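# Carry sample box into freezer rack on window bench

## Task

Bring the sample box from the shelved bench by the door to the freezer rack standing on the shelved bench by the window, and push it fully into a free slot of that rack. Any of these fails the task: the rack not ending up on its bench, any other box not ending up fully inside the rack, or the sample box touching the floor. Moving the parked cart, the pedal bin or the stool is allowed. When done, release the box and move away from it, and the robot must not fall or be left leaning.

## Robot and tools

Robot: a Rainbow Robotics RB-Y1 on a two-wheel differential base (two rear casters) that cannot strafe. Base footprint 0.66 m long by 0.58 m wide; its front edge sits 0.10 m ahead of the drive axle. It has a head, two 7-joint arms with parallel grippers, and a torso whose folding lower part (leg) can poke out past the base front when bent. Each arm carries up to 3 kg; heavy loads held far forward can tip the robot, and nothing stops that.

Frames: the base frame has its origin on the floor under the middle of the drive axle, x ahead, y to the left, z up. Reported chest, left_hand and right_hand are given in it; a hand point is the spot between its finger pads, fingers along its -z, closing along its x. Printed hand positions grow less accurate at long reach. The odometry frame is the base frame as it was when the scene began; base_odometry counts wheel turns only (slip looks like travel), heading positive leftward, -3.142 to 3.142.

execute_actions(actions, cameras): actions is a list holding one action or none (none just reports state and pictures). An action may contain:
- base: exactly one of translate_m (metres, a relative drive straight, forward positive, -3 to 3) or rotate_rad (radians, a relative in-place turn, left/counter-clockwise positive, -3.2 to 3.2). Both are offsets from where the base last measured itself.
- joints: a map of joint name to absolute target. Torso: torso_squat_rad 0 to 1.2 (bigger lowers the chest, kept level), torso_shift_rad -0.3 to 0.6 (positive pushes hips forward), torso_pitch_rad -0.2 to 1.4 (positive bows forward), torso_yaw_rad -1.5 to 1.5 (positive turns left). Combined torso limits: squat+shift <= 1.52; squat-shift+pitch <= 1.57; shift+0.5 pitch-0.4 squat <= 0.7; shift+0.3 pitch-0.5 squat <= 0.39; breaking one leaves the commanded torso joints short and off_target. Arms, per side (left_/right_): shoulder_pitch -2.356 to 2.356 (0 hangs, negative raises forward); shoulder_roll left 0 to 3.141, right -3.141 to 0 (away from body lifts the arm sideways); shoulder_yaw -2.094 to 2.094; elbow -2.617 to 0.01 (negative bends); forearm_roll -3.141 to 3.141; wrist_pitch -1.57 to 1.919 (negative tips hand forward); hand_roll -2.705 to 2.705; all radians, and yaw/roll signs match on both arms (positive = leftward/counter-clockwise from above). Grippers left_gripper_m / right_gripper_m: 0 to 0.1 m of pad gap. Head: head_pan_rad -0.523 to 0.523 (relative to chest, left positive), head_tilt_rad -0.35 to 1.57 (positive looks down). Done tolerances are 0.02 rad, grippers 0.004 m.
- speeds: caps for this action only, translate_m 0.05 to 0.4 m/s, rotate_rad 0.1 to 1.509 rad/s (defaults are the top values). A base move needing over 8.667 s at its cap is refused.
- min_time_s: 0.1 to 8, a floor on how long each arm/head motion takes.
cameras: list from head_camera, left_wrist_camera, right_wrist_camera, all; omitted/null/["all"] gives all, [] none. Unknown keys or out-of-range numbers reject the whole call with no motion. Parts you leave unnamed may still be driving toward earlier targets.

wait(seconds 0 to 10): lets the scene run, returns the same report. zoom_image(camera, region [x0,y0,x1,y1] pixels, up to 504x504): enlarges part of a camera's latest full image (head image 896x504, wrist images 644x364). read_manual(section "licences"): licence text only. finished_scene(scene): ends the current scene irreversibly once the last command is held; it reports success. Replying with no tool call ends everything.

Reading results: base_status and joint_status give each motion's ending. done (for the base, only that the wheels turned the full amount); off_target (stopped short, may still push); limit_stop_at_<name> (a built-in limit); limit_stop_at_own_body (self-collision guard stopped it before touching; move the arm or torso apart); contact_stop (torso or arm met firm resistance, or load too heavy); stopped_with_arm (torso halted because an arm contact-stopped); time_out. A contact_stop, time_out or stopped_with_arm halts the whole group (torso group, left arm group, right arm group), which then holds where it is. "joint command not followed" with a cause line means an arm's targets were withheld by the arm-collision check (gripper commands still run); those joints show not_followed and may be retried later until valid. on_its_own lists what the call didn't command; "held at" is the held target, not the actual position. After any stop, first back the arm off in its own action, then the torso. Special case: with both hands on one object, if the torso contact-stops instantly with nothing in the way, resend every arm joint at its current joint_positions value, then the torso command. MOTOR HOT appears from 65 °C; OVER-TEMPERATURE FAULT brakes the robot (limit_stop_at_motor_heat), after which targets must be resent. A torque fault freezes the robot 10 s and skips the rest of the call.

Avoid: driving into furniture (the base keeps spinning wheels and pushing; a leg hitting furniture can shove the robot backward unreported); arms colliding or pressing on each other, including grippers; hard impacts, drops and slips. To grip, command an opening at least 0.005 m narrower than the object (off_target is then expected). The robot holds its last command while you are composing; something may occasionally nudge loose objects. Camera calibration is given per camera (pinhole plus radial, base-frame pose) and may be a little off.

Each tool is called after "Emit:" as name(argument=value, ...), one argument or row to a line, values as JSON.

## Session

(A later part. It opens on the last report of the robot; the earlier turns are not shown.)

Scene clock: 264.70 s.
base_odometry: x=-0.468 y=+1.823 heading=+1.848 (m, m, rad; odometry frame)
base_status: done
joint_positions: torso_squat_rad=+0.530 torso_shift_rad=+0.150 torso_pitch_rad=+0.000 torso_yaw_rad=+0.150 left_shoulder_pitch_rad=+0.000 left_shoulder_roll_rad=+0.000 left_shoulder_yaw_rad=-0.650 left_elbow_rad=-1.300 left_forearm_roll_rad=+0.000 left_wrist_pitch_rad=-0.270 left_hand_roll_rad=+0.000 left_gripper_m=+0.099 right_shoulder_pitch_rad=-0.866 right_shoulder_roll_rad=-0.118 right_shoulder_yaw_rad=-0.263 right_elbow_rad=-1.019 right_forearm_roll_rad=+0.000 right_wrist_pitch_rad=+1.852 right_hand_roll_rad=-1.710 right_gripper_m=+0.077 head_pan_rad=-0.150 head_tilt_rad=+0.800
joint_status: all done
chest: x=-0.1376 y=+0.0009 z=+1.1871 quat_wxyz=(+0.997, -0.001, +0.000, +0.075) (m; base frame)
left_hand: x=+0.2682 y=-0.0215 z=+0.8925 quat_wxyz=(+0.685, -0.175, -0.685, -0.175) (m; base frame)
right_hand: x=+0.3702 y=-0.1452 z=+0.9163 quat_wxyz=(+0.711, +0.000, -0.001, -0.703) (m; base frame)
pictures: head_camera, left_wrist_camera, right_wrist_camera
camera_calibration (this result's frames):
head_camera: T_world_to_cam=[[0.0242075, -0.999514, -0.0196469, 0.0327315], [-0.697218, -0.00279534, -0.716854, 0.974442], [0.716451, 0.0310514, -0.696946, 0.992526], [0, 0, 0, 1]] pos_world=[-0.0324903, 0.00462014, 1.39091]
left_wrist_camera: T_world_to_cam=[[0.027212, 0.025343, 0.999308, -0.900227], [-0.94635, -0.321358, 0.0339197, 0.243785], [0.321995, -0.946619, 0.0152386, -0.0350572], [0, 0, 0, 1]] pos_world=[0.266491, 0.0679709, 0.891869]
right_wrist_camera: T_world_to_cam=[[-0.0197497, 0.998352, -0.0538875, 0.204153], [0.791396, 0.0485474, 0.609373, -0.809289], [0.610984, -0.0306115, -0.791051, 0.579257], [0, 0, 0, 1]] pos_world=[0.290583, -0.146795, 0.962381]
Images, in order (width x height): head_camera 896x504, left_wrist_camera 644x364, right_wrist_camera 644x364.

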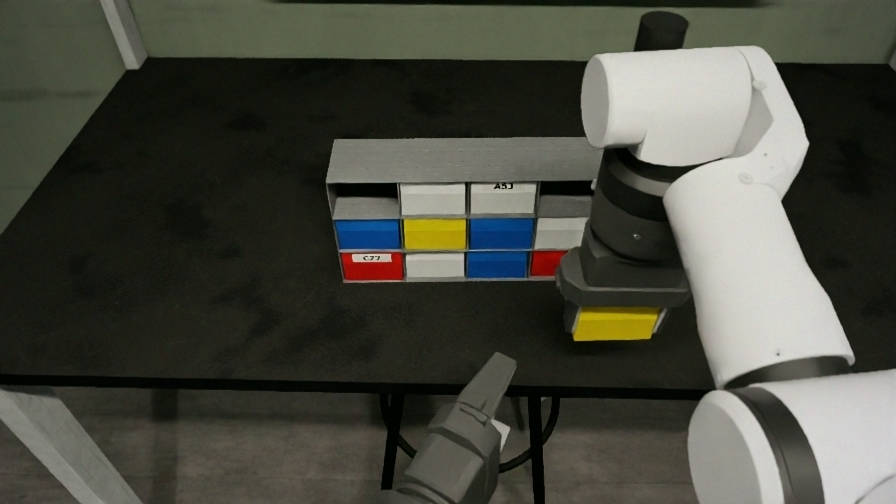

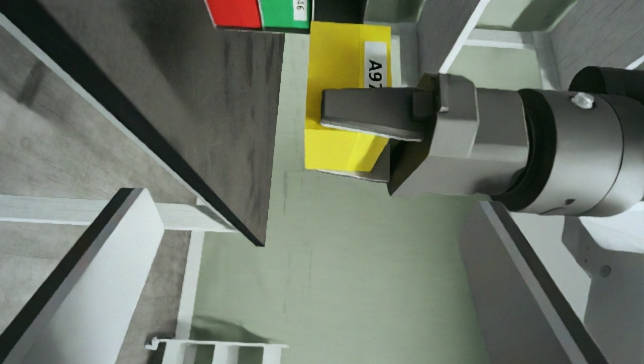

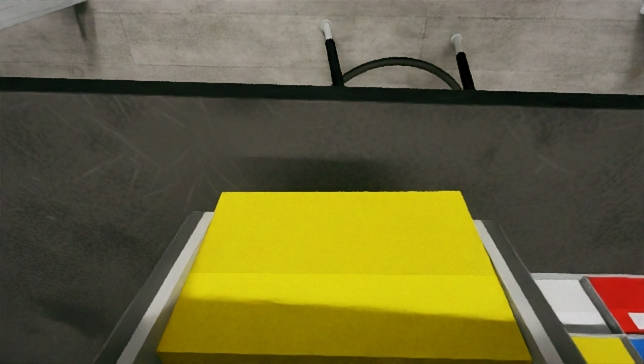

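Emit:
zoom_image(
  camera="head_camera",
  region=[320, 130, 700, 350],
)

Emit:
zoom_image(
  camera="head_camera",
  region=[520, 170, 680, 350],
)

Region (320, 130, 700, 350) of head_camera's 896x504 image, scaled by 1.326, with more detail than that image has; it fills the top 292 rows of this view, and the rest is white.

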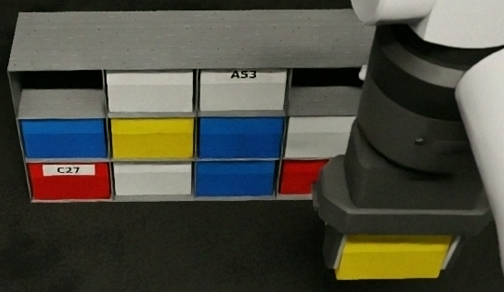

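Region (520, 170, 680, 350) of head_camera's 896x504 image, scaled by 2.800, with more detail than that image has.

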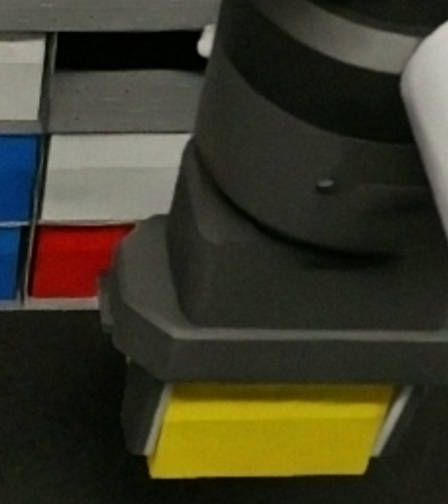

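Emit:
execute_actions(
  actions=[
    {"base": {"translate_m": 0.083}, "speeds": {"translate_m": 0.15}, "joints": {"torso_yaw_rad": 0.1875, "right_hand_roll_rad": -1.757, "head_tilt_rad": 0.85}},
  ],
)

Scene clock: 299.43 s.
base_odometry: x=-0.491 y=+1.903 heading=+1.849 (m, m, rad; odometry frame)
base_status: done
joint_positions: torso_squat_rad=+0.530 torso_shift_rad=+0.150 torso_pitch_rad=+0.000 torso_yaw_rad=+0.188 left_shoulder_pitch_rad=+0.000 left_shoulder_roll_rad=+0.000 left_shoulder_yaw_rad=-0.650 left_elbow_rad=-1.300 left_forearm_roll_rad=+0.000 left_wrist_pitch_rad=-0.270 left_hand_roll_rad=+0.000 left_gripper_m=+0.099 right_shoulder_pitch_rad=-0.866 right_shoulder_roll_rad=-0.117 right_shoulder_yaw_rad=-0.263 right_elbow_rad=-1.019 right_forearm_roll_rad=+0.000 right_wrist_pitch_rad=+1.852 right_hand_roll_rad=-1.757 right_gripper_m=+0.077 head_pan_rad=-0.150 head_tilt_rad=+0.850
joint_status: all done
chest: x=-0.1376 y=+0.0009 z=+1.1871 quat_wxyz=(+0.996, -0.001, +0.000, +0.094) (m; base frame)
left_hand: x=+0.2688 y=-0.0062 z=+0.8925 quat_wxyz=(+0.689, -0.162, -0.688, -0.162) (m; base frame)
right_hand: x=+0.3753 y=-0.1260 z=+0.9163 quat_wxyz=(+0.708, +0.000, -0.001, -0.707) (m; base frame)
pictures: head_camera, left_wrist_camera, right_wrist_camera
camera_calibration (this result's frames):
head_camera: T_world_to_cam=[[0.0606173, -0.997944, -0.0208118, 0.0394061], [-0.731588, -0.0302347, -0.681076, 0.920874], [0.679047, 0.0565106, -0.731917, 1.03664], [0, 0, 0, 1]] pos_world=[-0.0326131, 0.00858641, 1.38674]
left_wrist_camera: T_world_to_cam=[[0.0262905, 0.0263696, 0.999306, -0.900352], [-0.933635, -0.35661, 0.033973, 0.245503], [0.357258, -0.933881, 0.0152441, -0.0302019], [0, 0, 0, 1]] pos_world=[0.263671, 0.0830858, 0.891847]
right_wrist_camera: T_world_to_cam=[[-0.0103812, 0.998503, -0.0537072, 0.181375], [0.791845, 0.0410079, 0.609344, -0.815321], [0.610634, -0.036202, -0.791085, 0.57617], [0, 0, 0, 1]] pos_world=[0.295661, -0.12681, 0.962351]
Images, in order (width x height): head_camera 896x504, left_wrist_camera 644x364, right_wrist_camera 644x364.

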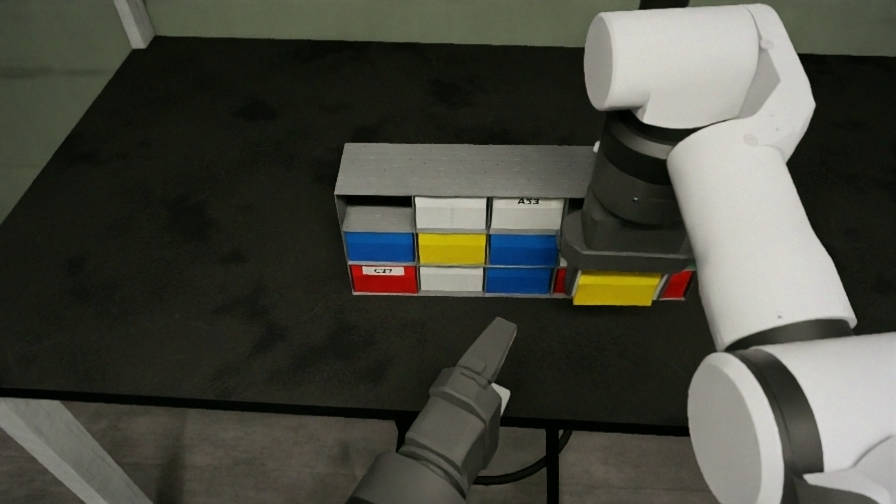

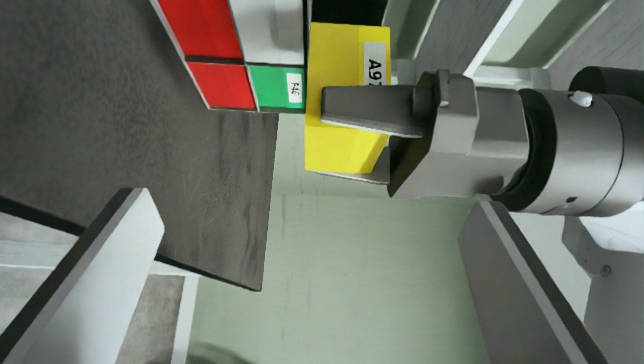

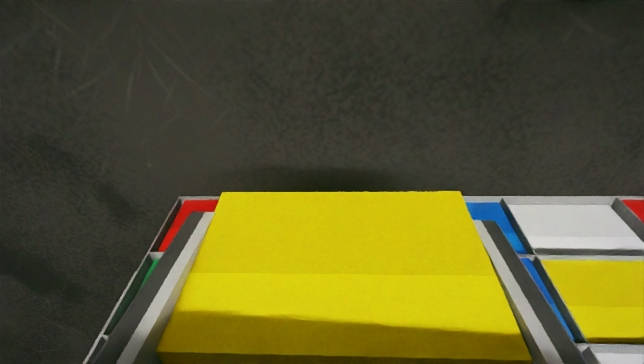

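Emit:
zoom_image(
  camera="right_wrist_camera",
  region=[140, 170, 644, 290],
)

Emit:
zoom_image(
  camera="left_wrist_camera",
  region=[230, 0, 430, 130],
)

Region (140, 170, 644, 290) of right_wrist_camera's 644x364 image, scaled by 1.000; it fills the top 120 rows of this view, and the rest is white.

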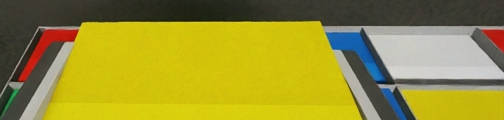

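Region (230, 0, 430, 130) of left_wrist_camera's 644x364 image, scaled by 2.520, with more detail than that image has; it fills the top 328 rows of this view, and the rest is white.

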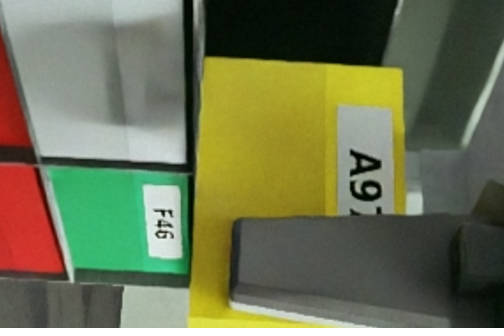

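Emit:
zoom_image(
  camera="right_wrist_camera",
  region=[140, 180, 260, 270],
)

Emit:
zoom_image(
  camera="right_wrist_camera",
  region=[440, 180, 644, 270],
)

Region (140, 180, 260, 270) of right_wrist_camera's 644x364 image, scaled by 4.200, with more detail than that image has; it fills the top 378 rows of this view, and the rest is white.

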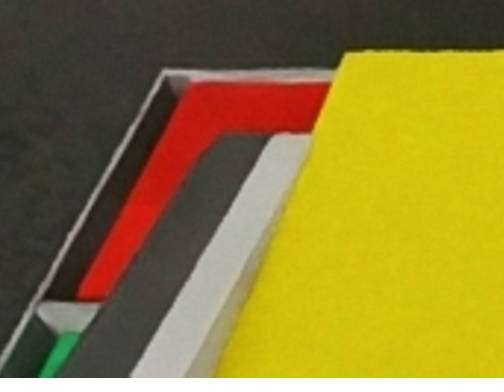

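Region (440, 180, 644, 270) of right_wrist_camera's 644x364 image, scaled by 2.471, with more detail than that image has; it fills the top 222 rows of this view, and the rest is white.

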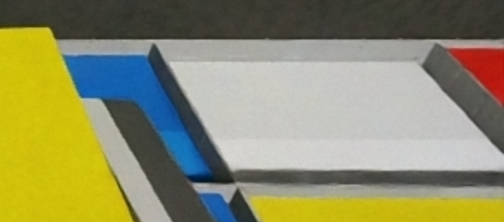

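Emit:
zoom_image(
  camera="head_camera",
  region=[480, 180, 710, 320],
)

Region (480, 180, 710, 320) of head_camera's 896x504 image, scaled by 2.191, with more detail than that image has; it fills the top 307 rows of this view, and the rest is white.

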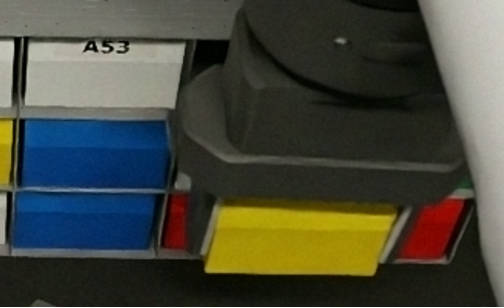

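Emit:
execute_actions(
  actions=[
    {"base": {"translate_m": 0.013}, "speeds": {"translate_m": 0.05}, "joints": {"left_shoulder_yaw_rad": -0.52}},
  ],
  cameras=["left_wrist_camera", "right_wrist_camera"],
)

Scene clock: 330.77 s.
base_odometry: x=-0.494 y=+1.915 heading=+1.849 (m, m, rad; odometry frame)
base_status: done
joint_positions: torso_squat_rad=+0.530 torso_shift_rad=+0.150 torso_pitch_rad=+0.000 torso_yaw_rad=+0.188 left_shoulder_pitch_rad=+0.000 left_shoulder_roll_rad=+0.000 left_shoulder_yaw_rad=-0.520 left_elbow_rad=-1.300 left_forearm_roll_rad=+0.000 left_wrist_pitch_rad=-0.270 left_hand_roll_rad=+0.000 left_gripper_m=+0.099 right_shoulder_pitch_rad=-0.866 right_shoulder_roll_rad=-0.117 right_shoulder_yaw_rad=-0.263 right_elbow_rad=-1.019 right_forearm_roll_rad=+0.000 right_wrist_pitch_rad=+1.852 right_hand_roll_rad=-1.757 right_gripper_m=+0.077 head_pan_rad=-0.150 head_tilt_rad=+0.850
joint_status: all done
chest: x=-0.1377 y=+0.0009 z=+1.1871 quat_wxyz=(+0.996, -0.001, +0.000, +0.094) (m; base frame)
left_hand: x=+0.2938 y=+0.0534 z=+0.8924 quat_wxyz=(+0.698, -0.117, -0.697, -0.117) (m; base frame)
right_hand: x=+0.3753 y=-0.1260 z=+0.9163 quat_wxyz=(+0.708, +0.000, -0.001, -0.707) (m; base frame)
pictures: left_wrist_camera, right_wrist_camera
camera_calibration (this result's frames):
left_wrist_camera: T_world_to_cam=[[0.0227245, 0.0295287, 0.999306, -0.90167], [-0.879787, -0.474149, 0.0340173, 0.280559], [0.474824, -0.879949, 0.0152042, -0.0208503], [0, 0, 0, 1]] pos_world=[0.277222, 0.141304, 0.891817]
right_wrist_camera: T_world_to_cam=[[-0.010358, 0.998502, -0.0537181, 0.181395], [0.791825, 0.0409973, 0.609371, -0.815341], [0.610661, -0.0362235, -0.791063, 0.576155], [0, 0, 0, 1]] pos_world=[0.29565, -0.126826, 0.962365]
Images, in order (width x height): left_wrist_camera 644x364, right_wrist_camera 644x364.

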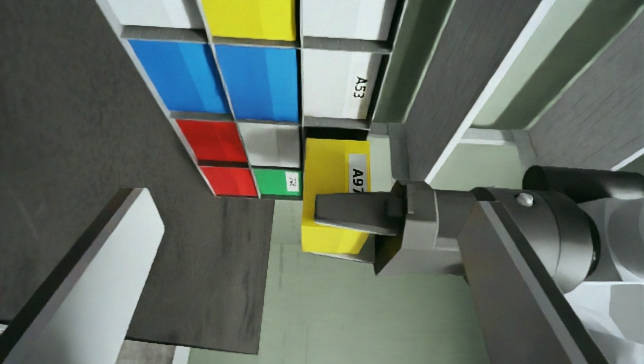

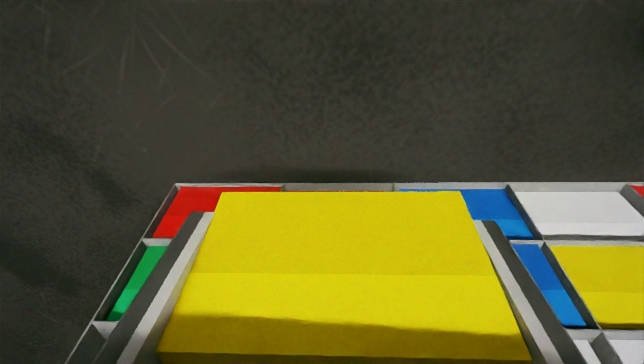

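Emit:
zoom_image(
  camera="left_wrist_camera",
  region=[285, 100, 395, 180],
)

Emit:
zoom_image(
  camera="right_wrist_camera",
  region=[160, 170, 530, 215],
)

Region (285, 100, 395, 180) of left_wrist_camera's 644x364 image, scaled by 4.582, with more detail than that image has; it fills the top 367 rows of this view, and the rest is white.

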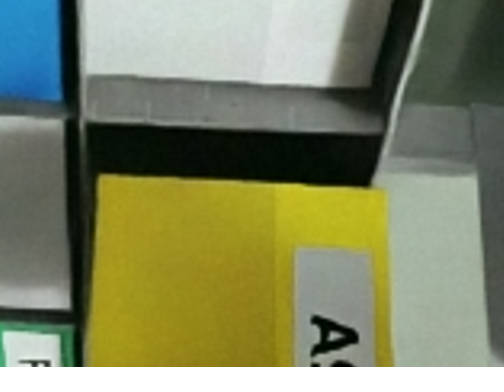

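Region (160, 170, 530, 215) of right_wrist_camera's 644x364 image, scaled by 1.362, with more detail than that image has; it fills the top 61 rows of this view, and the rest is white.

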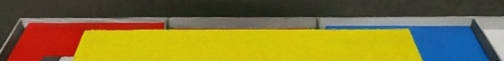

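Emit:
execute_actions(
  actions=[
    {"base": {"translate_m": 0.005}, "speeds": {"translate_m": 0.05}, "joints": {"torso_squat_rad": 0.534}},
  ],
  cameras=["left_wrist_camera", "right_wrist_camera"],
)

Emit:
zoom_image(
  camera="left_wrist_camera",
  region=[285, 100, 395, 180],
)

Scene clock: 357.93 s.
base_odometry: x=-0.495 y=+1.920 heading=+1.849 (m, m, rad; odometry frame)
base_status: done
joint_positions: torso_squat_rad=+0.534 torso_shift_rad=+0.150 torso_pitch_rad=+0.000 torso_yaw_rad=+0.188 left_shoulder_pitch_rad=+0.000 left_shoulder_roll_rad=+0.000 left_shoulder_yaw_rad=-0.520 left_elbow_rad=-1.300 left_forearm_roll_rad=+0.000 left_wrist_pitch_rad=-0.270 left_hand_roll_rad=+0.000 left_gripper_m=+0.099 right_shoulder_pitch_rad=-0.866 right_shoulder_roll_rad=-0.117 right_shoulder_yaw_rad=-0.263 right_elbow_rad=-1.019 right_forearm_roll_rad=+0.000 right_wrist_pitch_rad=+1.852 right_hand_roll_rad=-1.757 right_gripper_m=+0.077 head_pan_rad=-0.150 head_tilt_rad=+0.850
joint_status: all done
chest: x=-0.1379 y=+0.0009 z=+1.1857 quat_wxyz=(+0.996, -0.001, +0.000, +0.094) (m; base frame)
left_hand: x=+0.2936 y=+0.0534 z=+0.8910 quat_wxyz=(+0.698, -0.117, -0.697, -0.117) (m; base frame)
right_hand: x=+0.3751 y=-0.1260 z=+0.9149 quat_wxyz=(+0.708, +0.000, -0.001, -0.707) (m; base frame)
pictures: left_wrist_camera, right_wrist_camera
camera_calibration (this result's frames):
left_wrist_camera: T_world_to_cam=[[0.0227077, 0.0295238, 0.999306, -0.900263], [-0.879789, -0.474148, 0.0340002, 0.280444], [0.474822, -0.87995, 0.0152079, -0.0207366], [0, 0, 0, 1]] pos_world=[0.277021, 0.141304, 0.890419]
right_wrist_camera: T_world_to_cam=[[-0.0103568, 0.998502, -0.0537183, 0.181318], [0.79182, 0.0409968, 0.609377, -0.814326], [0.610667, -0.036224, -0.791058, 0.575164], [0, 0, 0, 1]] pos_world=[0.295444, -0.126827, 0.96096]
Images, in order (width x height): left_wrist_camera 644x364, right_wrist_camera 644x364.

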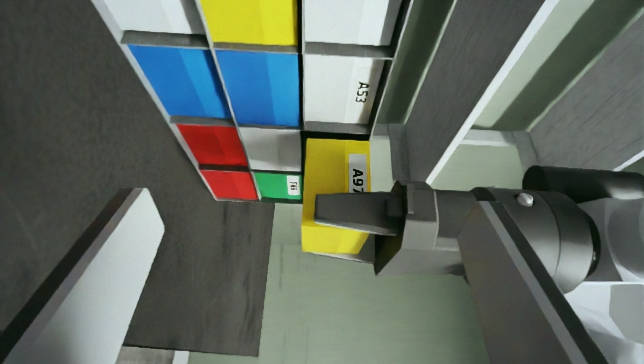

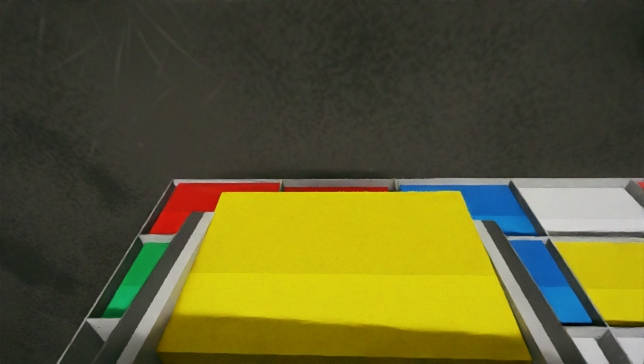

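Region (285, 100, 395, 180) of left_wrist_camera's 644x364 image, scaled by 4.582, with more detail than that image has; it fills the top 367 rows of this view, and the rest is white.

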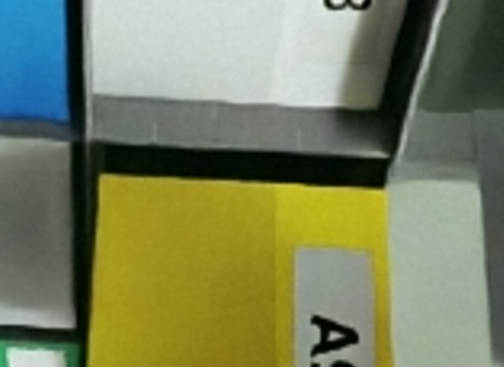

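Emit:
execute_actions(
  actions=[
    {"base": {"translate_m": 0.02}, "speeds": {"translate_m": 0.05}},
  ],
  cameras=["left_wrist_camera", "right_wrist_camera"],
)

Emit:
zoom_image(
  camera="left_wrist_camera",
  region=[270, 110, 430, 260],
)

Scene clock: 362.10 s.
base_odometry: x=-0.501 y=+1.939 heading=+1.850 (m, m, rad; odometry frame)
base_status: done
joint_positions: torso_squat_rad=+0.534 torso_shift_rad=+0.150 torso_pitch_rad=+0.000 torso_yaw_rad=+0.188 left_shoulder_pitch_rad=+0.000 left_shoulder_roll_rad=+0.000 left_shoulder_yaw_rad=-0.520 left_elbow_rad=-1.300 left_forearm_roll_rad=+0.000 left_wrist_pitch_rad=-0.270 left_hand_roll_rad=+0.000 left_gripper_m=+0.099 right_shoulder_pitch_rad=-0.866 right_shoulder_roll_rad=-0.117 right_shoulder_yaw_rad=-0.263 right_elbow_rad=-1.019 right_forearm_roll_rad=+0.000 right_wrist_pitch_rad=+1.852 right_hand_roll_rad=-1.757 right_gripper_m=+0.077 head_pan_rad=-0.150 head_tilt_rad=+0.850
joint_status: not commanded
chest: x=-0.1379 y=+0.0009 z=+1.1857 quat_wxyz=(+0.996, -0.001, +0.000, +0.094) (m; base frame)
left_hand: x=+0.2936 y=+0.0534 z=+0.8910 quat_wxyz=(+0.698, -0.117, -0.697, -0.117) (m; base frame)
right_hand: x=+0.3751 y=-0.1260 z=+0.9149 quat_wxyz=(+0.708, +0.000, -0.001, -0.707) (m; base frame)
pictures: left_wrist_camera, right_wrist_camera
camera_calibration (this result's frames):
left_wrist_camera: T_world_to_cam=[[0.0227197, 0.0295245, 0.999306, -0.900263], [-0.879788, -0.474148, 0.0340111, 0.280431], [0.474823, -0.87995, 0.0152028, -0.0207303], [0, 0, 0, 1]] pos_world=[0.277017, 0.141304, 0.890415]
right_wrist_camera: T_world_to_cam=[[-0.0103595, 0.998502, -0.0537182, 0.181318], [0.791825, 0.0409986, 0.60937, -0.814319], [0.61066, -0.0362227, -0.791064, 0.575171], [0, 0, 0, 1]] pos_world=[0.295443, -0.126827, 0.960959]
Images, in order (width x height): left_wrist_camera 644x364, right_wrist_camera 644x364.

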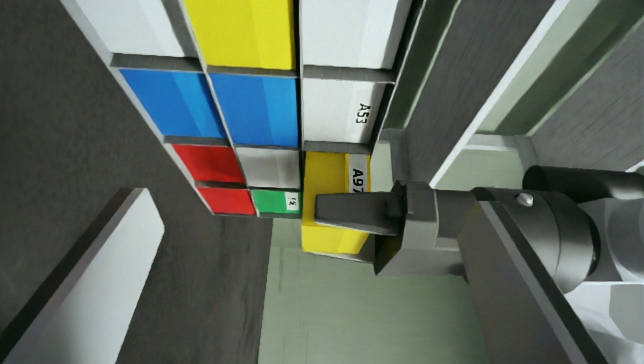

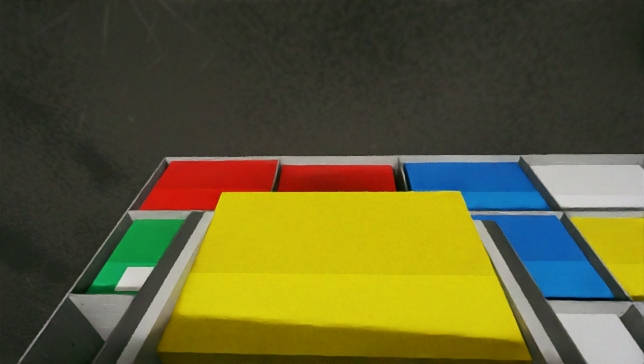

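Region (270, 110, 430, 260) of left_wrist_camera's 644x364 image, scaled by 3.150, with more detail than that image has; it fills the top 472 rows of this view, and the rest is white.

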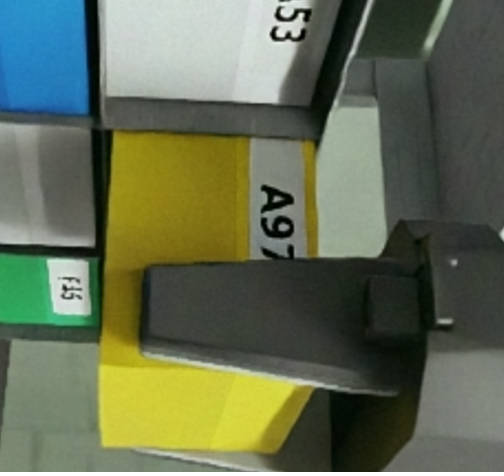

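Emit:
execute_actions(
  actions=[
    {"base": {"translate_m": 0.028}, "speeds": {"translate_m": 0.05}},
  ],
  cameras=["left_wrist_camera", "right_wrist_camera"],
)

Emit:
zoom_image(
  camera="left_wrist_camera",
  region=[270, 110, 430, 260],
)

Scene clock: 367.73 s.
base_odometry: x=-0.509 y=+1.966 heading=+1.850 (m, m, rad; odometry frame)
base_status: done
joint_positions: torso_squat_rad=+0.534 torso_shift_rad=+0.150 torso_pitch_rad=+0.000 torso_yaw_rad=+0.188 left_shoulder_pitch_rad=+0.000 left_shoulder_roll_rad=+0.000 left_shoulder_yaw_rad=-0.520 left_elbow_rad=-1.300 left_forearm_roll_rad=+0.000 left_wrist_pitch_rad=-0.270 left_hand_roll_rad=+0.000 left_gripper_m=+0.099 right_shoulder_pitch_rad=-0.866 right_shoulder_roll_rad=-0.117 right_shoulder_yaw_rad=-0.263 right_elbow_rad=-1.019 right_forearm_roll_rad=+0.000 right_wrist_pitch_rad=+1.852 right_hand_roll_rad=-1.757 right_gripper_m=+0.077 head_pan_rad=-0.150 head_tilt_rad=+0.850
joint_status: not commanded
chest: x=-0.1379 y=+0.0009 z=+1.1857 quat_wxyz=(+0.996, -0.001, +0.000, +0.094) (m; base frame)
left_hand: x=+0.2936 y=+0.0534 z=+0.8910 quat_wxyz=(+0.698, -0.117, -0.697, -0.117) (m; base frame)
right_hand: x=+0.3751 y=-0.1260 z=+0.9149 quat_wxyz=(+0.708, +0.000, -0.001, -0.707) (m; base frame)
pictures: left_wrist_camera, right_wrist_camera
camera_calibration (this result's frames):
left_wrist_camera: T_world_to_cam=[[0.022726, 0.0295246, 0.999306, -0.900261], [-0.879788, -0.474148, 0.0340168, 0.280429], [0.474823, -0.87995, 0.0151999, -0.0207295], [0, 0, 0, 1]] pos_world=[0.27702, 0.141304, 0.890412]
right_wrist_camera: T_world_to_cam=[[-0.0103597, 0.998502, -0.0537197, 0.18132], [0.791832, 0.0409993, 0.609362, -0.814313], [0.610652, -0.0362242, -0.79107, 0.575174], [0, 0, 0, 1]] pos_world=[0.295446, -0.126827, 0.960955]
Images, in order (width x height): left_wrist_camera 644x364, right_wrist_camera 644x364.

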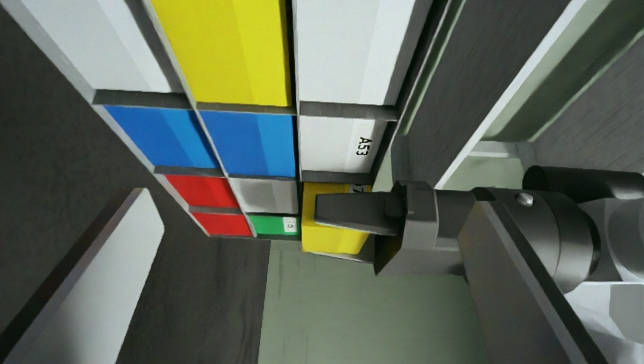

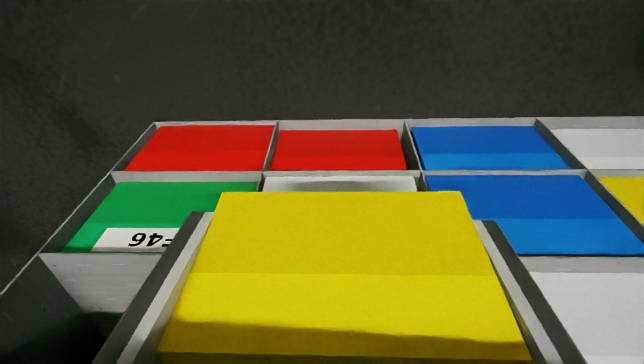

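Region (270, 110, 430, 260) of left_wrist_camera's 644x364 image, scaled by 3.150, with more detail than that image has; it fills the top 472 rows of this view, and the rest is white.

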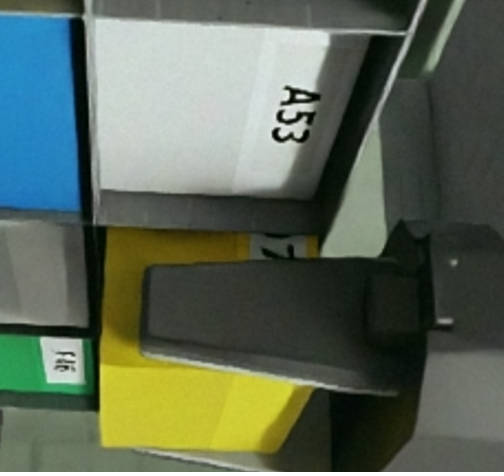

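Emit:
execute_actions(
  actions=[
    {"joints": {"right_gripper_m": 0.1}},
  ],
  cameras=[],
)

Emit:
execute_actions(
  actions=[
    {"base": {"translate_m": -0.164}},
  ],
  cameras=[],
)

Emit:
execute_actions(
  actions=[
    {"joints": {"torso_squat_rad": 0.644, "torso_yaw_rad": 0.145, "right_wrist_pitch_rad": 1.252, "right_hand_roll_rad": -1.744, "right_gripper_m": 0.03, "left_shoulder_yaw_rad": -0.38, "left_elbow_rad": -1.45, "left_wrist_pitch_rad": -0.12, "head_tilt_rad": 0.7}},
  ],
)

Scene clock: 379.83 s.
base_odometry: x=-0.509 y=+1.966 heading=+1.850 (m, m, rad; odometry frame)
base_status: not commanded
joint_positions: torso_squat_rad=+0.534 torso_shift_rad=+0.150 torso_pitch_rad=+0.000 torso_yaw_rad=+0.188 left_shoulder_pitch_rad=+0.000 left_shoulder_roll_rad=+0.000 left_shoulder_yaw_rad=-0.520 left_elbow_rad=-1.300 left_forearm_roll_rad=+0.000 left_wrist_pitch_rad=-0.270 left_hand_roll_rad=+0.000 left_gripper_m=+0.099 right_shoulder_pitch_rad=-0.866 right_shoulder_roll_rad=-0.117 right_shoulder_yaw_rad=-0.263 right_elbow_rad=-1.019 right_forearm_roll_rad=+0.000 right_wrist_pitch_rad=+1.852 right_hand_roll_rad=-1.757 right_gripper_m=+0.100 head_pan_rad=-0.150 head_tilt_rad=+0.850
joint_status: all done
chest: x=-0.1379 y=+0.0009 z=+1.1857 quat_wxyz=(+0.996, -0.001, +0.000, +0.094) (m; base frame)
left_hand: x=+0.2936 y=+0.0534 z=+0.8910 quat_wxyz=(+0.698, -0.117, -0.697, -0.117) (m; base frame)
right_hand: x=+0.3751 y=-0.1260 z=+0.9149 quat_wxyz=(+0.708, +0.000, -0.001, -0.707) (m; base frame)
pictures: none
No camera images: the call's "cameras" was empty. Leave "cameras" out to get every camera's image.

Scene clock: 381.63 s.
base_odometry: x=-0.464 y=+1.808 heading=+1.848 (m, m, rad; odometry frame)
base_status: done
joint_positions: torso_squat_rad=+0.534 torso_shift_rad=+0.150 torso_pitch_rad=+0.000 torso_yaw_rad=+0.187 left_shoulder_pitch_rad=+0.000 left_shoulder_roll_rad=+0.000 left_shoulder_yaw_rad=-0.520 left_elbow_rad=-1.300 left_forearm_roll_rad=+0.000 left_wrist_pitch_rad=-0.270 left_hand_roll_rad=+0.000 left_gripper_m=+0.099 right_shoulder_pitch_rad=-0.866 right_shoulder_roll_rad=-0.118 right_shoulder_yaw_rad=-0.263 right_elbow_rad=-1.019 right_forearm_roll_rad=+0.000 right_wrist_pitch_rad=+1.852 right_hand_roll_rad=-1.757 right_gripper_m=+0.100 head_pan_rad=-0.150 head_tilt_rad=+0.850
joint_status: not commanded
chest: x=-0.1380 y=+0.0009 z=+1.1857 quat_wxyz=(+0.996, -0.001, +0.000, +0.094) (m; base frame)
left_hand: x=+0.2935 y=+0.0534 z=+0.8911 quat_wxyz=(+0.698, -0.117, -0.697, -0.117) (m; base frame)
right_hand: x=+0.3751 y=-0.1260 z=+0.9150 quat_wxyz=(+0.708, +0.000, -0.001, -0.707) (m; base frame)
pictures: none
No camera images: the call's "cameras" was empty. Leave "cameras" out to get every camera's image.

Scene clock: 382.83 s.
base_odometry: x=-0.464 y=+1.808 heading=+1.848 (m, m, rad; odometry frame)
base_status: not commanded
joint_positions: torso_squat_rad=+0.644 torso_shift_rad=+0.150 torso_pitch_rad=+0.000 torso_yaw_rad=+0.145 left_shoulder_pitch_rad=+0.000 left_shoulder_roll_rad=+0.000 left_shoulder_yaw_rad=-0.380 left_elbow_rad=-1.450 left_forearm_roll_rad=+0.000 left_wrist_pitch_rad=-0.120 left_hand_roll_rad=+0.000 left_gripper_m=+0.099 right_shoulder_pitch_rad=-0.866 right_shoulder_roll_rad=-0.117 right_shoulder_yaw_rad=-0.263 right_elbow_rad=-1.019 right_forearm_roll_rad=+0.000 right_wrist_pitch_rad=+1.252 right_hand_roll_rad=-1.744 right_gripper_m=+0.030 head_pan_rad=-0.150 head_tilt_rad=+0.700
joint_status: all done
chest: x=-0.1444 y=+0.0008 z=+1.1434 quat_wxyz=(+0.997, -0.001, +0.000, +0.072) (m; base frame)
left_hand: x=+0.3217 y=+0.0989 z=+0.8855 quat_wxyz=(+0.702, -0.083, -0.702, -0.083) (m; base frame)
right_hand: x=+0.4916 y=-0.1288 z=+0.9134 quat_wxyz=(+0.666, +0.240, -0.174, -0.685) (m; base frame)
pictures: head_camera, left_wrist_camera, right_wrist_camera
camera_calibration (this result's frames):
head_camera: T_world_to_cam=[[0.0212313, -0.999628, -0.0171159, 0.0281327], [-0.62201, 0.000195878, -0.783009, 1.03651], [0.782722, 0.0272706, -0.621774, 0.874076], [0, 0, 0, 1]] pos_world=[-0.0400341, 0.00408267, 1.35556]
left_wrist_camera: T_world_to_cam=[[0.0195177, 0.0315924, 0.99931, -0.895959], [-0.829466, -0.557532, 0.0338264, 0.319177], [0.558216, -0.829554, 0.0153231, -0.0258878], [0, 0, 0, 1]] pos_world=[0.296684, 0.184781, 0.884941]
right_wrist_camera: T_world_to_cam=[[0.0202423, 0.998652, 0.0477902, 0.0775201], [0.315846, -0.0517396, 0.947399, -0.992262], [0.948595, -0.00408317, -0.316468, -0.0927404], [0, 0, 0, 1]] pos_world=[0.399806, -0.129134, 0.907014]
Images, in order (width x height): head_camera 896x504, left_wrist_camera 644x364, right_wrist_camera 644x364.

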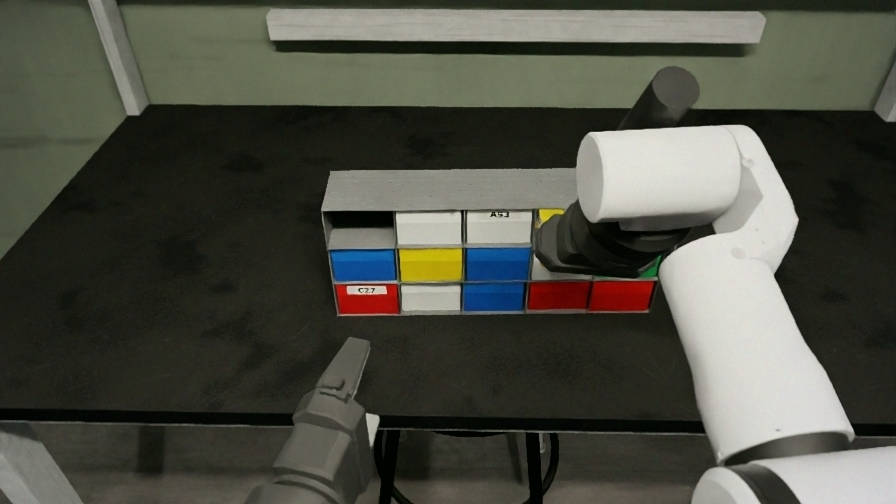

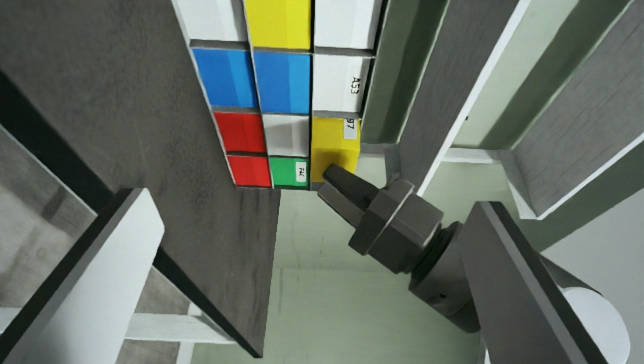

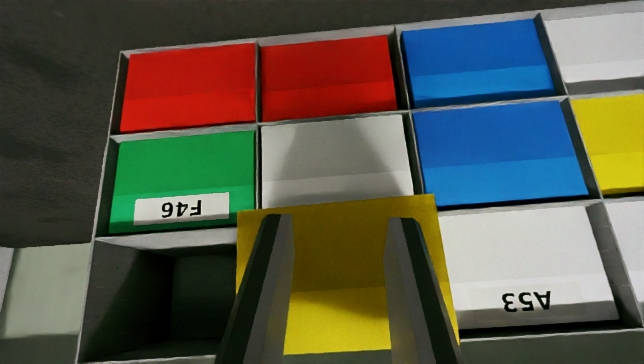

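Emit:
zoom_image(
  camera="left_wrist_camera",
  region=[250, 90, 410, 230],
)

Region (250, 90, 410, 230) of left_wrist_camera's 644x364 image, scaled by 3.150, with more detail than that image has; it fills the top 441 rows of this view, and the rest is white.

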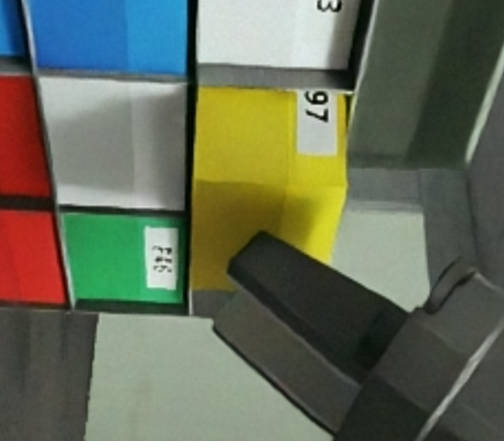

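Emit:
execute_actions(
  actions=[
    {"base": {"translate_m": 0.044}, "speeds": {"translate_m": 0.05}},
  ],
  cameras=["left_wrist_camera", "right_wrist_camera"],
)

Emit:
zoom_image(
  camera="left_wrist_camera",
  region=[250, 90, 410, 230],
)

Scene clock: 389.77 s.
base_odometry: x=-0.476 y=+1.851 heading=+1.848 (m, m, rad; odometry frame)
base_status: done
joint_positions: torso_squat_rad=+0.644 torso_shift_rad=+0.150 torso_pitch_rad=+0.000 torso_yaw_rad=+0.145 left_shoulder_pitch_rad=+0.000 left_shoulder_roll_rad=+0.000 left_shoulder_yaw_rad=-0.380 left_elbow_rad=-1.450 left_forearm_roll_rad=+0.000 left_wrist_pitch_rad=-0.120 left_hand_roll_rad=+0.000 left_gripper_m=+0.099 right_shoulder_pitch_rad=-0.866 right_shoulder_roll_rad=-0.117 right_shoulder_yaw_rad=-0.263 right_elbow_rad=-1.019 right_forearm_roll_rad=+0.000 right_wrist_pitch_rad=+1.252 right_hand_roll_rad=-1.744 right_gripper_m=+0.030 head_pan_rad=-0.150 head_tilt_rad=+0.700
joint_status: not commanded
chest: x=-0.1443 y=+0.0008 z=+1.1434 quat_wxyz=(+0.997, -0.001, +0.000, +0.072) (m; base frame)
left_hand: x=+0.3218 y=+0.0989 z=+0.8855 quat_wxyz=(+0.703, -0.083, -0.702, -0.083) (m; base frame)
right_hand: x=+0.4916 y=-0.1288 z=+0.9133 quat_wxyz=(+0.666, +0.240, -0.174, -0.685) (m; base frame)
pictures: left_wrist_camera, right_wrist_camera
camera_calibration (this result's frames):
left_wrist_camera: T_world_to_cam=[[0.0196991, 0.0316061, 0.999306, -0.895931], [-0.829466, -0.557523, 0.0339844, 0.319062], [0.55821, -0.82956, 0.0152335, -0.0258219], [0, 0, 0, 1]] pos_world=[0.296714, 0.18478, 0.884859]
right_wrist_camera: T_world_to_cam=[[0.0202595, 0.998652, 0.0477809, 0.0775253], [0.315977, -0.0517367, 0.947355, -0.992213], [0.948551, -0.00409529, -0.316599, -0.0926656], [0, 0, 0, 1]] pos_world=[0.399844, -0.129134, 0.906937]
Images, in order (width x height): left_wrist_camera 644x364, right_wrist_camera 644x364.

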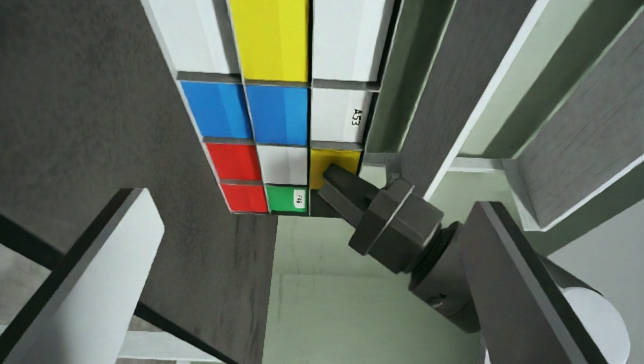

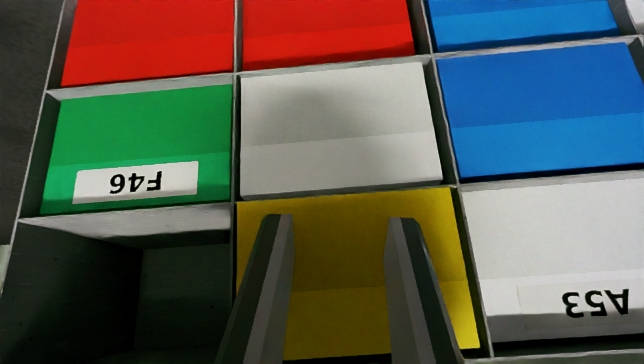

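Region (250, 90, 410, 230) of left_wrist_camera's 644x364 image, scaled by 3.150, with more detail than that image has; it fills the top 441 rows of this view, and the rest is white.

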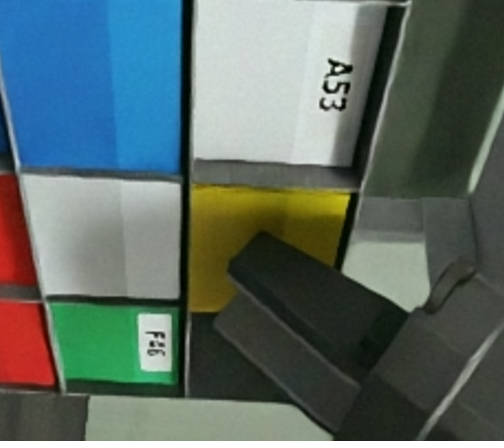

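Emit:
execute_actions(
  actions=[
    {"base": {"translate_m": 0.009}, "speeds": {"translate_m": 0.05}},
  ],
  cameras=["left_wrist_camera", "right_wrist_camera"],
)

Emit:
zoom_image(
  camera="left_wrist_camera",
  region=[250, 90, 410, 230],
)

Scene clock: 394.17 s.
base_odometry: x=-0.478 y=+1.859 heading=+1.849 (m, m, rad; odometry frame)
base_status: done
joint_positions: torso_squat_rad=+0.644 torso_shift_rad=+0.150 torso_pitch_rad=+0.000 torso_yaw_rad=+0.145 left_shoulder_pitch_rad=+0.000 left_shoulder_roll_rad=+0.000 left_shoulder_yaw_rad=-0.380 left_elbow_rad=-1.450 left_forearm_roll_rad=+0.000 left_wrist_pitch_rad=-0.120 left_hand_roll_rad=+0.000 left_gripper_m=+0.099 right_shoulder_pitch_rad=-0.866 right_shoulder_roll_rad=-0.117 right_shoulder_yaw_rad=-0.263 right_elbow_rad=-1.019 right_forearm_roll_rad=+0.000 right_wrist_pitch_rad=+1.252 right_hand_roll_rad=-1.744 right_gripper_m=+0.030 head_pan_rad=-0.150 head_tilt_rad=+0.700
joint_status: not commanded
chest: x=-0.1443 y=+0.0008 z=+1.1434 quat_wxyz=(+0.997, -0.001, +0.000, +0.072) (m; base frame)
left_hand: x=+0.3218 y=+0.0989 z=+0.8855 quat_wxyz=(+0.703, -0.083, -0.702, -0.083) (m; base frame)
right_hand: x=+0.4916 y=-0.1288 z=+0.9133 quat_wxyz=(+0.666, +0.240, -0.174, -0.685) (m; base frame)
pictures: left_wrist_camera, right_wrist_camera
camera_calibration (this result's frames):
left_wrist_camera: T_world_to_cam=[[0.0197217, 0.0316083, 0.999306, -0.895928], [-0.829462, -0.557527, 0.0340045, 0.31904], [0.558215, -0.829557, 0.0152225, -0.025809], [0, 0, 0, 1]] pos_world=[0.296707, 0.184782, 0.88485]
right_wrist_camera: T_world_to_cam=[[0.0202616, 0.998652, 0.0477821, 0.0775244], [0.315979, -0.0517385, 0.947355, -0.992209], [0.94855, -0.00409683, -0.316601, -0.0926639], [0, 0, 0, 1]] pos_world=[0.399843, -0.129135, 0.906932]
Images, in order (width x height): left_wrist_camera 644x364, right_wrist_camera 644x364.

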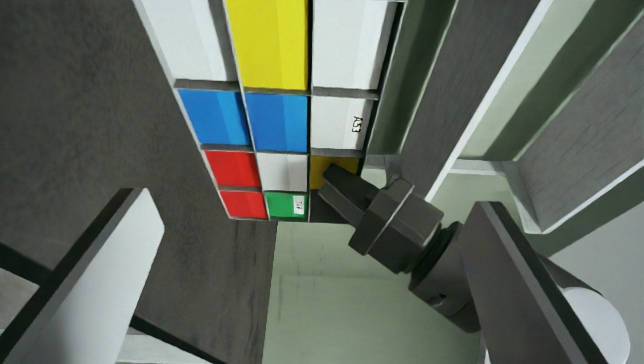

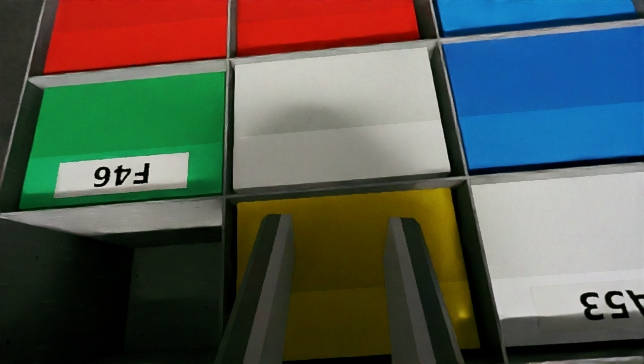

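Region (250, 90, 410, 230) of left_wrist_camera's 644x364 image, scaled by 3.150, with more detail than that image has; it fills the top 441 rows of this view, and the rest is white.

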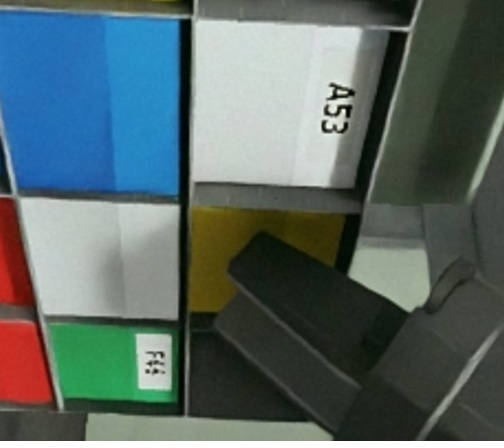

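Emit:
execute_actions(
  actions=[
    {"base": {"translate_m": -0.5}, "joints": {"head_tilt_rad": 0.45, "head_pan_rad": -0.15}},
  ],
)

Scene clock: 400.57 s.
base_odometry: x=-0.341 y=+1.379 heading=+1.850 (m, m, rad; odometry frame)
base_status: done
joint_positions: torso_squat_rad=+0.644 torso_shift_rad=+0.150 torso_pitch_rad=+0.000 torso_yaw_rad=+0.145 left_shoulder_pitch_rad=+0.000 left_shoulder_roll_rad=+0.000 left_shoulder_yaw_rad=-0.380 left_elbow_rad=-1.450 left_forearm_roll_rad=+0.000 left_wrist_pitch_rad=-0.120 left_hand_roll_rad=+0.000 left_gripper_m=+0.099 right_shoulder_pitch_rad=-0.866 right_shoulder_roll_rad=-0.117 right_shoulder_yaw_rad=-0.263 right_elbow_rad=-1.019 right_forearm_roll_rad=+0.000 right_wrist_pitch_rad=+1.252 right_hand_roll_rad=-1.744 right_gripper_m=+0.030 head_pan_rad=-0.150 head_tilt_rad=+0.450
joint_status: all done
chest: x=-0.1443 y=+0.0008 z=+1.1434 quat_wxyz=(+0.997, -0.001, +0.000, +0.072) (m; base frame)
left_hand: x=+0.3217 y=+0.0989 z=+0.8855 quat_wxyz=(+0.702, -0.083, -0.702, -0.083) (m; base frame)
right_hand: x=+0.4916 y=-0.1288 z=+0.9134 quat_wxyz=(+0.666, +0.240, -0.174, -0.685) (m; base frame)
pictures: head_camera, left_wrist_camera, right_wrist_camera
camera_calibration (this result's frames):
head_camera: T_world_to_cam=[[0.0249395, -0.999638, -0.0100624, 0.019119], [-0.409013, -0.00101871, -0.912528, 1.23665], [0.912188, 0.0268737, -0.40889, 0.603901], [0, 0, 0, 1]] pos_world=[-0.0455407, 0.00414278, 1.3756]
left_wrist_camera: T_world_to_cam=[[0.0196357, 0.0316175, 0.999307, -0.895938], [-0.829458, -0.557537, 0.0339384, 0.319077], [0.558223, -0.82955, 0.0152778, -0.0258436], [0, 0, 0, 1]] pos_world=[0.29668, 0.184786, 0.884883]
right_wrist_camera: T_world_to_cam=[[0.0202486, 0.998652, 0.0477883, 0.0775173], [0.315842, -0.0517397, 0.9474, -0.992256], [0.948596, -0.0040899, -0.316464, -0.0927754], [0, 0, 0, 1]] pos_world=[0.399833, -0.129131, 0.906999]
Images, in order (width x height): head_camera 896x504, left_wrist_camera 644x364, right_wrist_camera 644x364.

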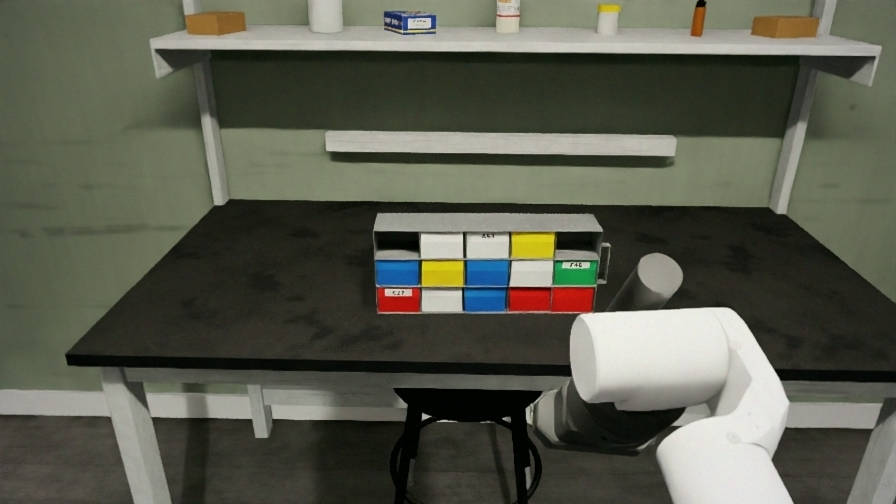

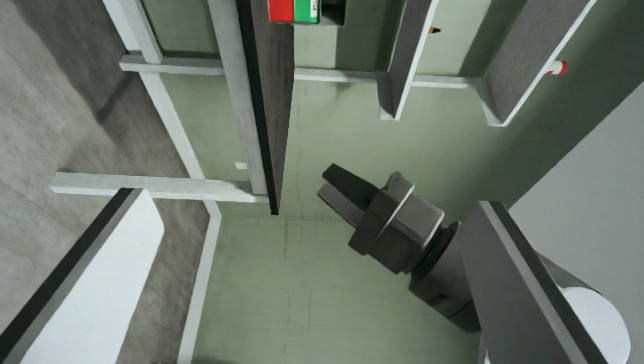

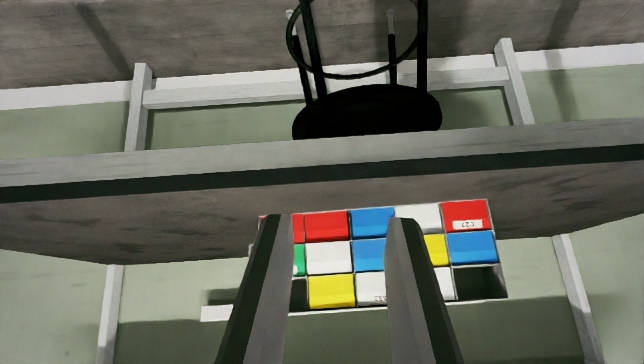

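Emit:
zoom_image(
  camera="head_camera",
  region=[360, 200, 620, 325],
)

Region (360, 200, 620, 325) of head_camera's 896x504 image, scaled by 1.938, with more detail than that image has; it fills the top 242 rows of this view, and the rest is white.

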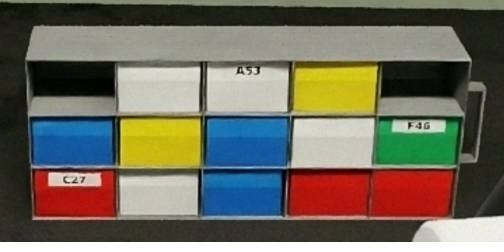

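All boxes are fully in and the robot is clear, so I'm ending the scene.

Emit:
finished_scene(
  scene=2,
)

The scene is finished: the task was done.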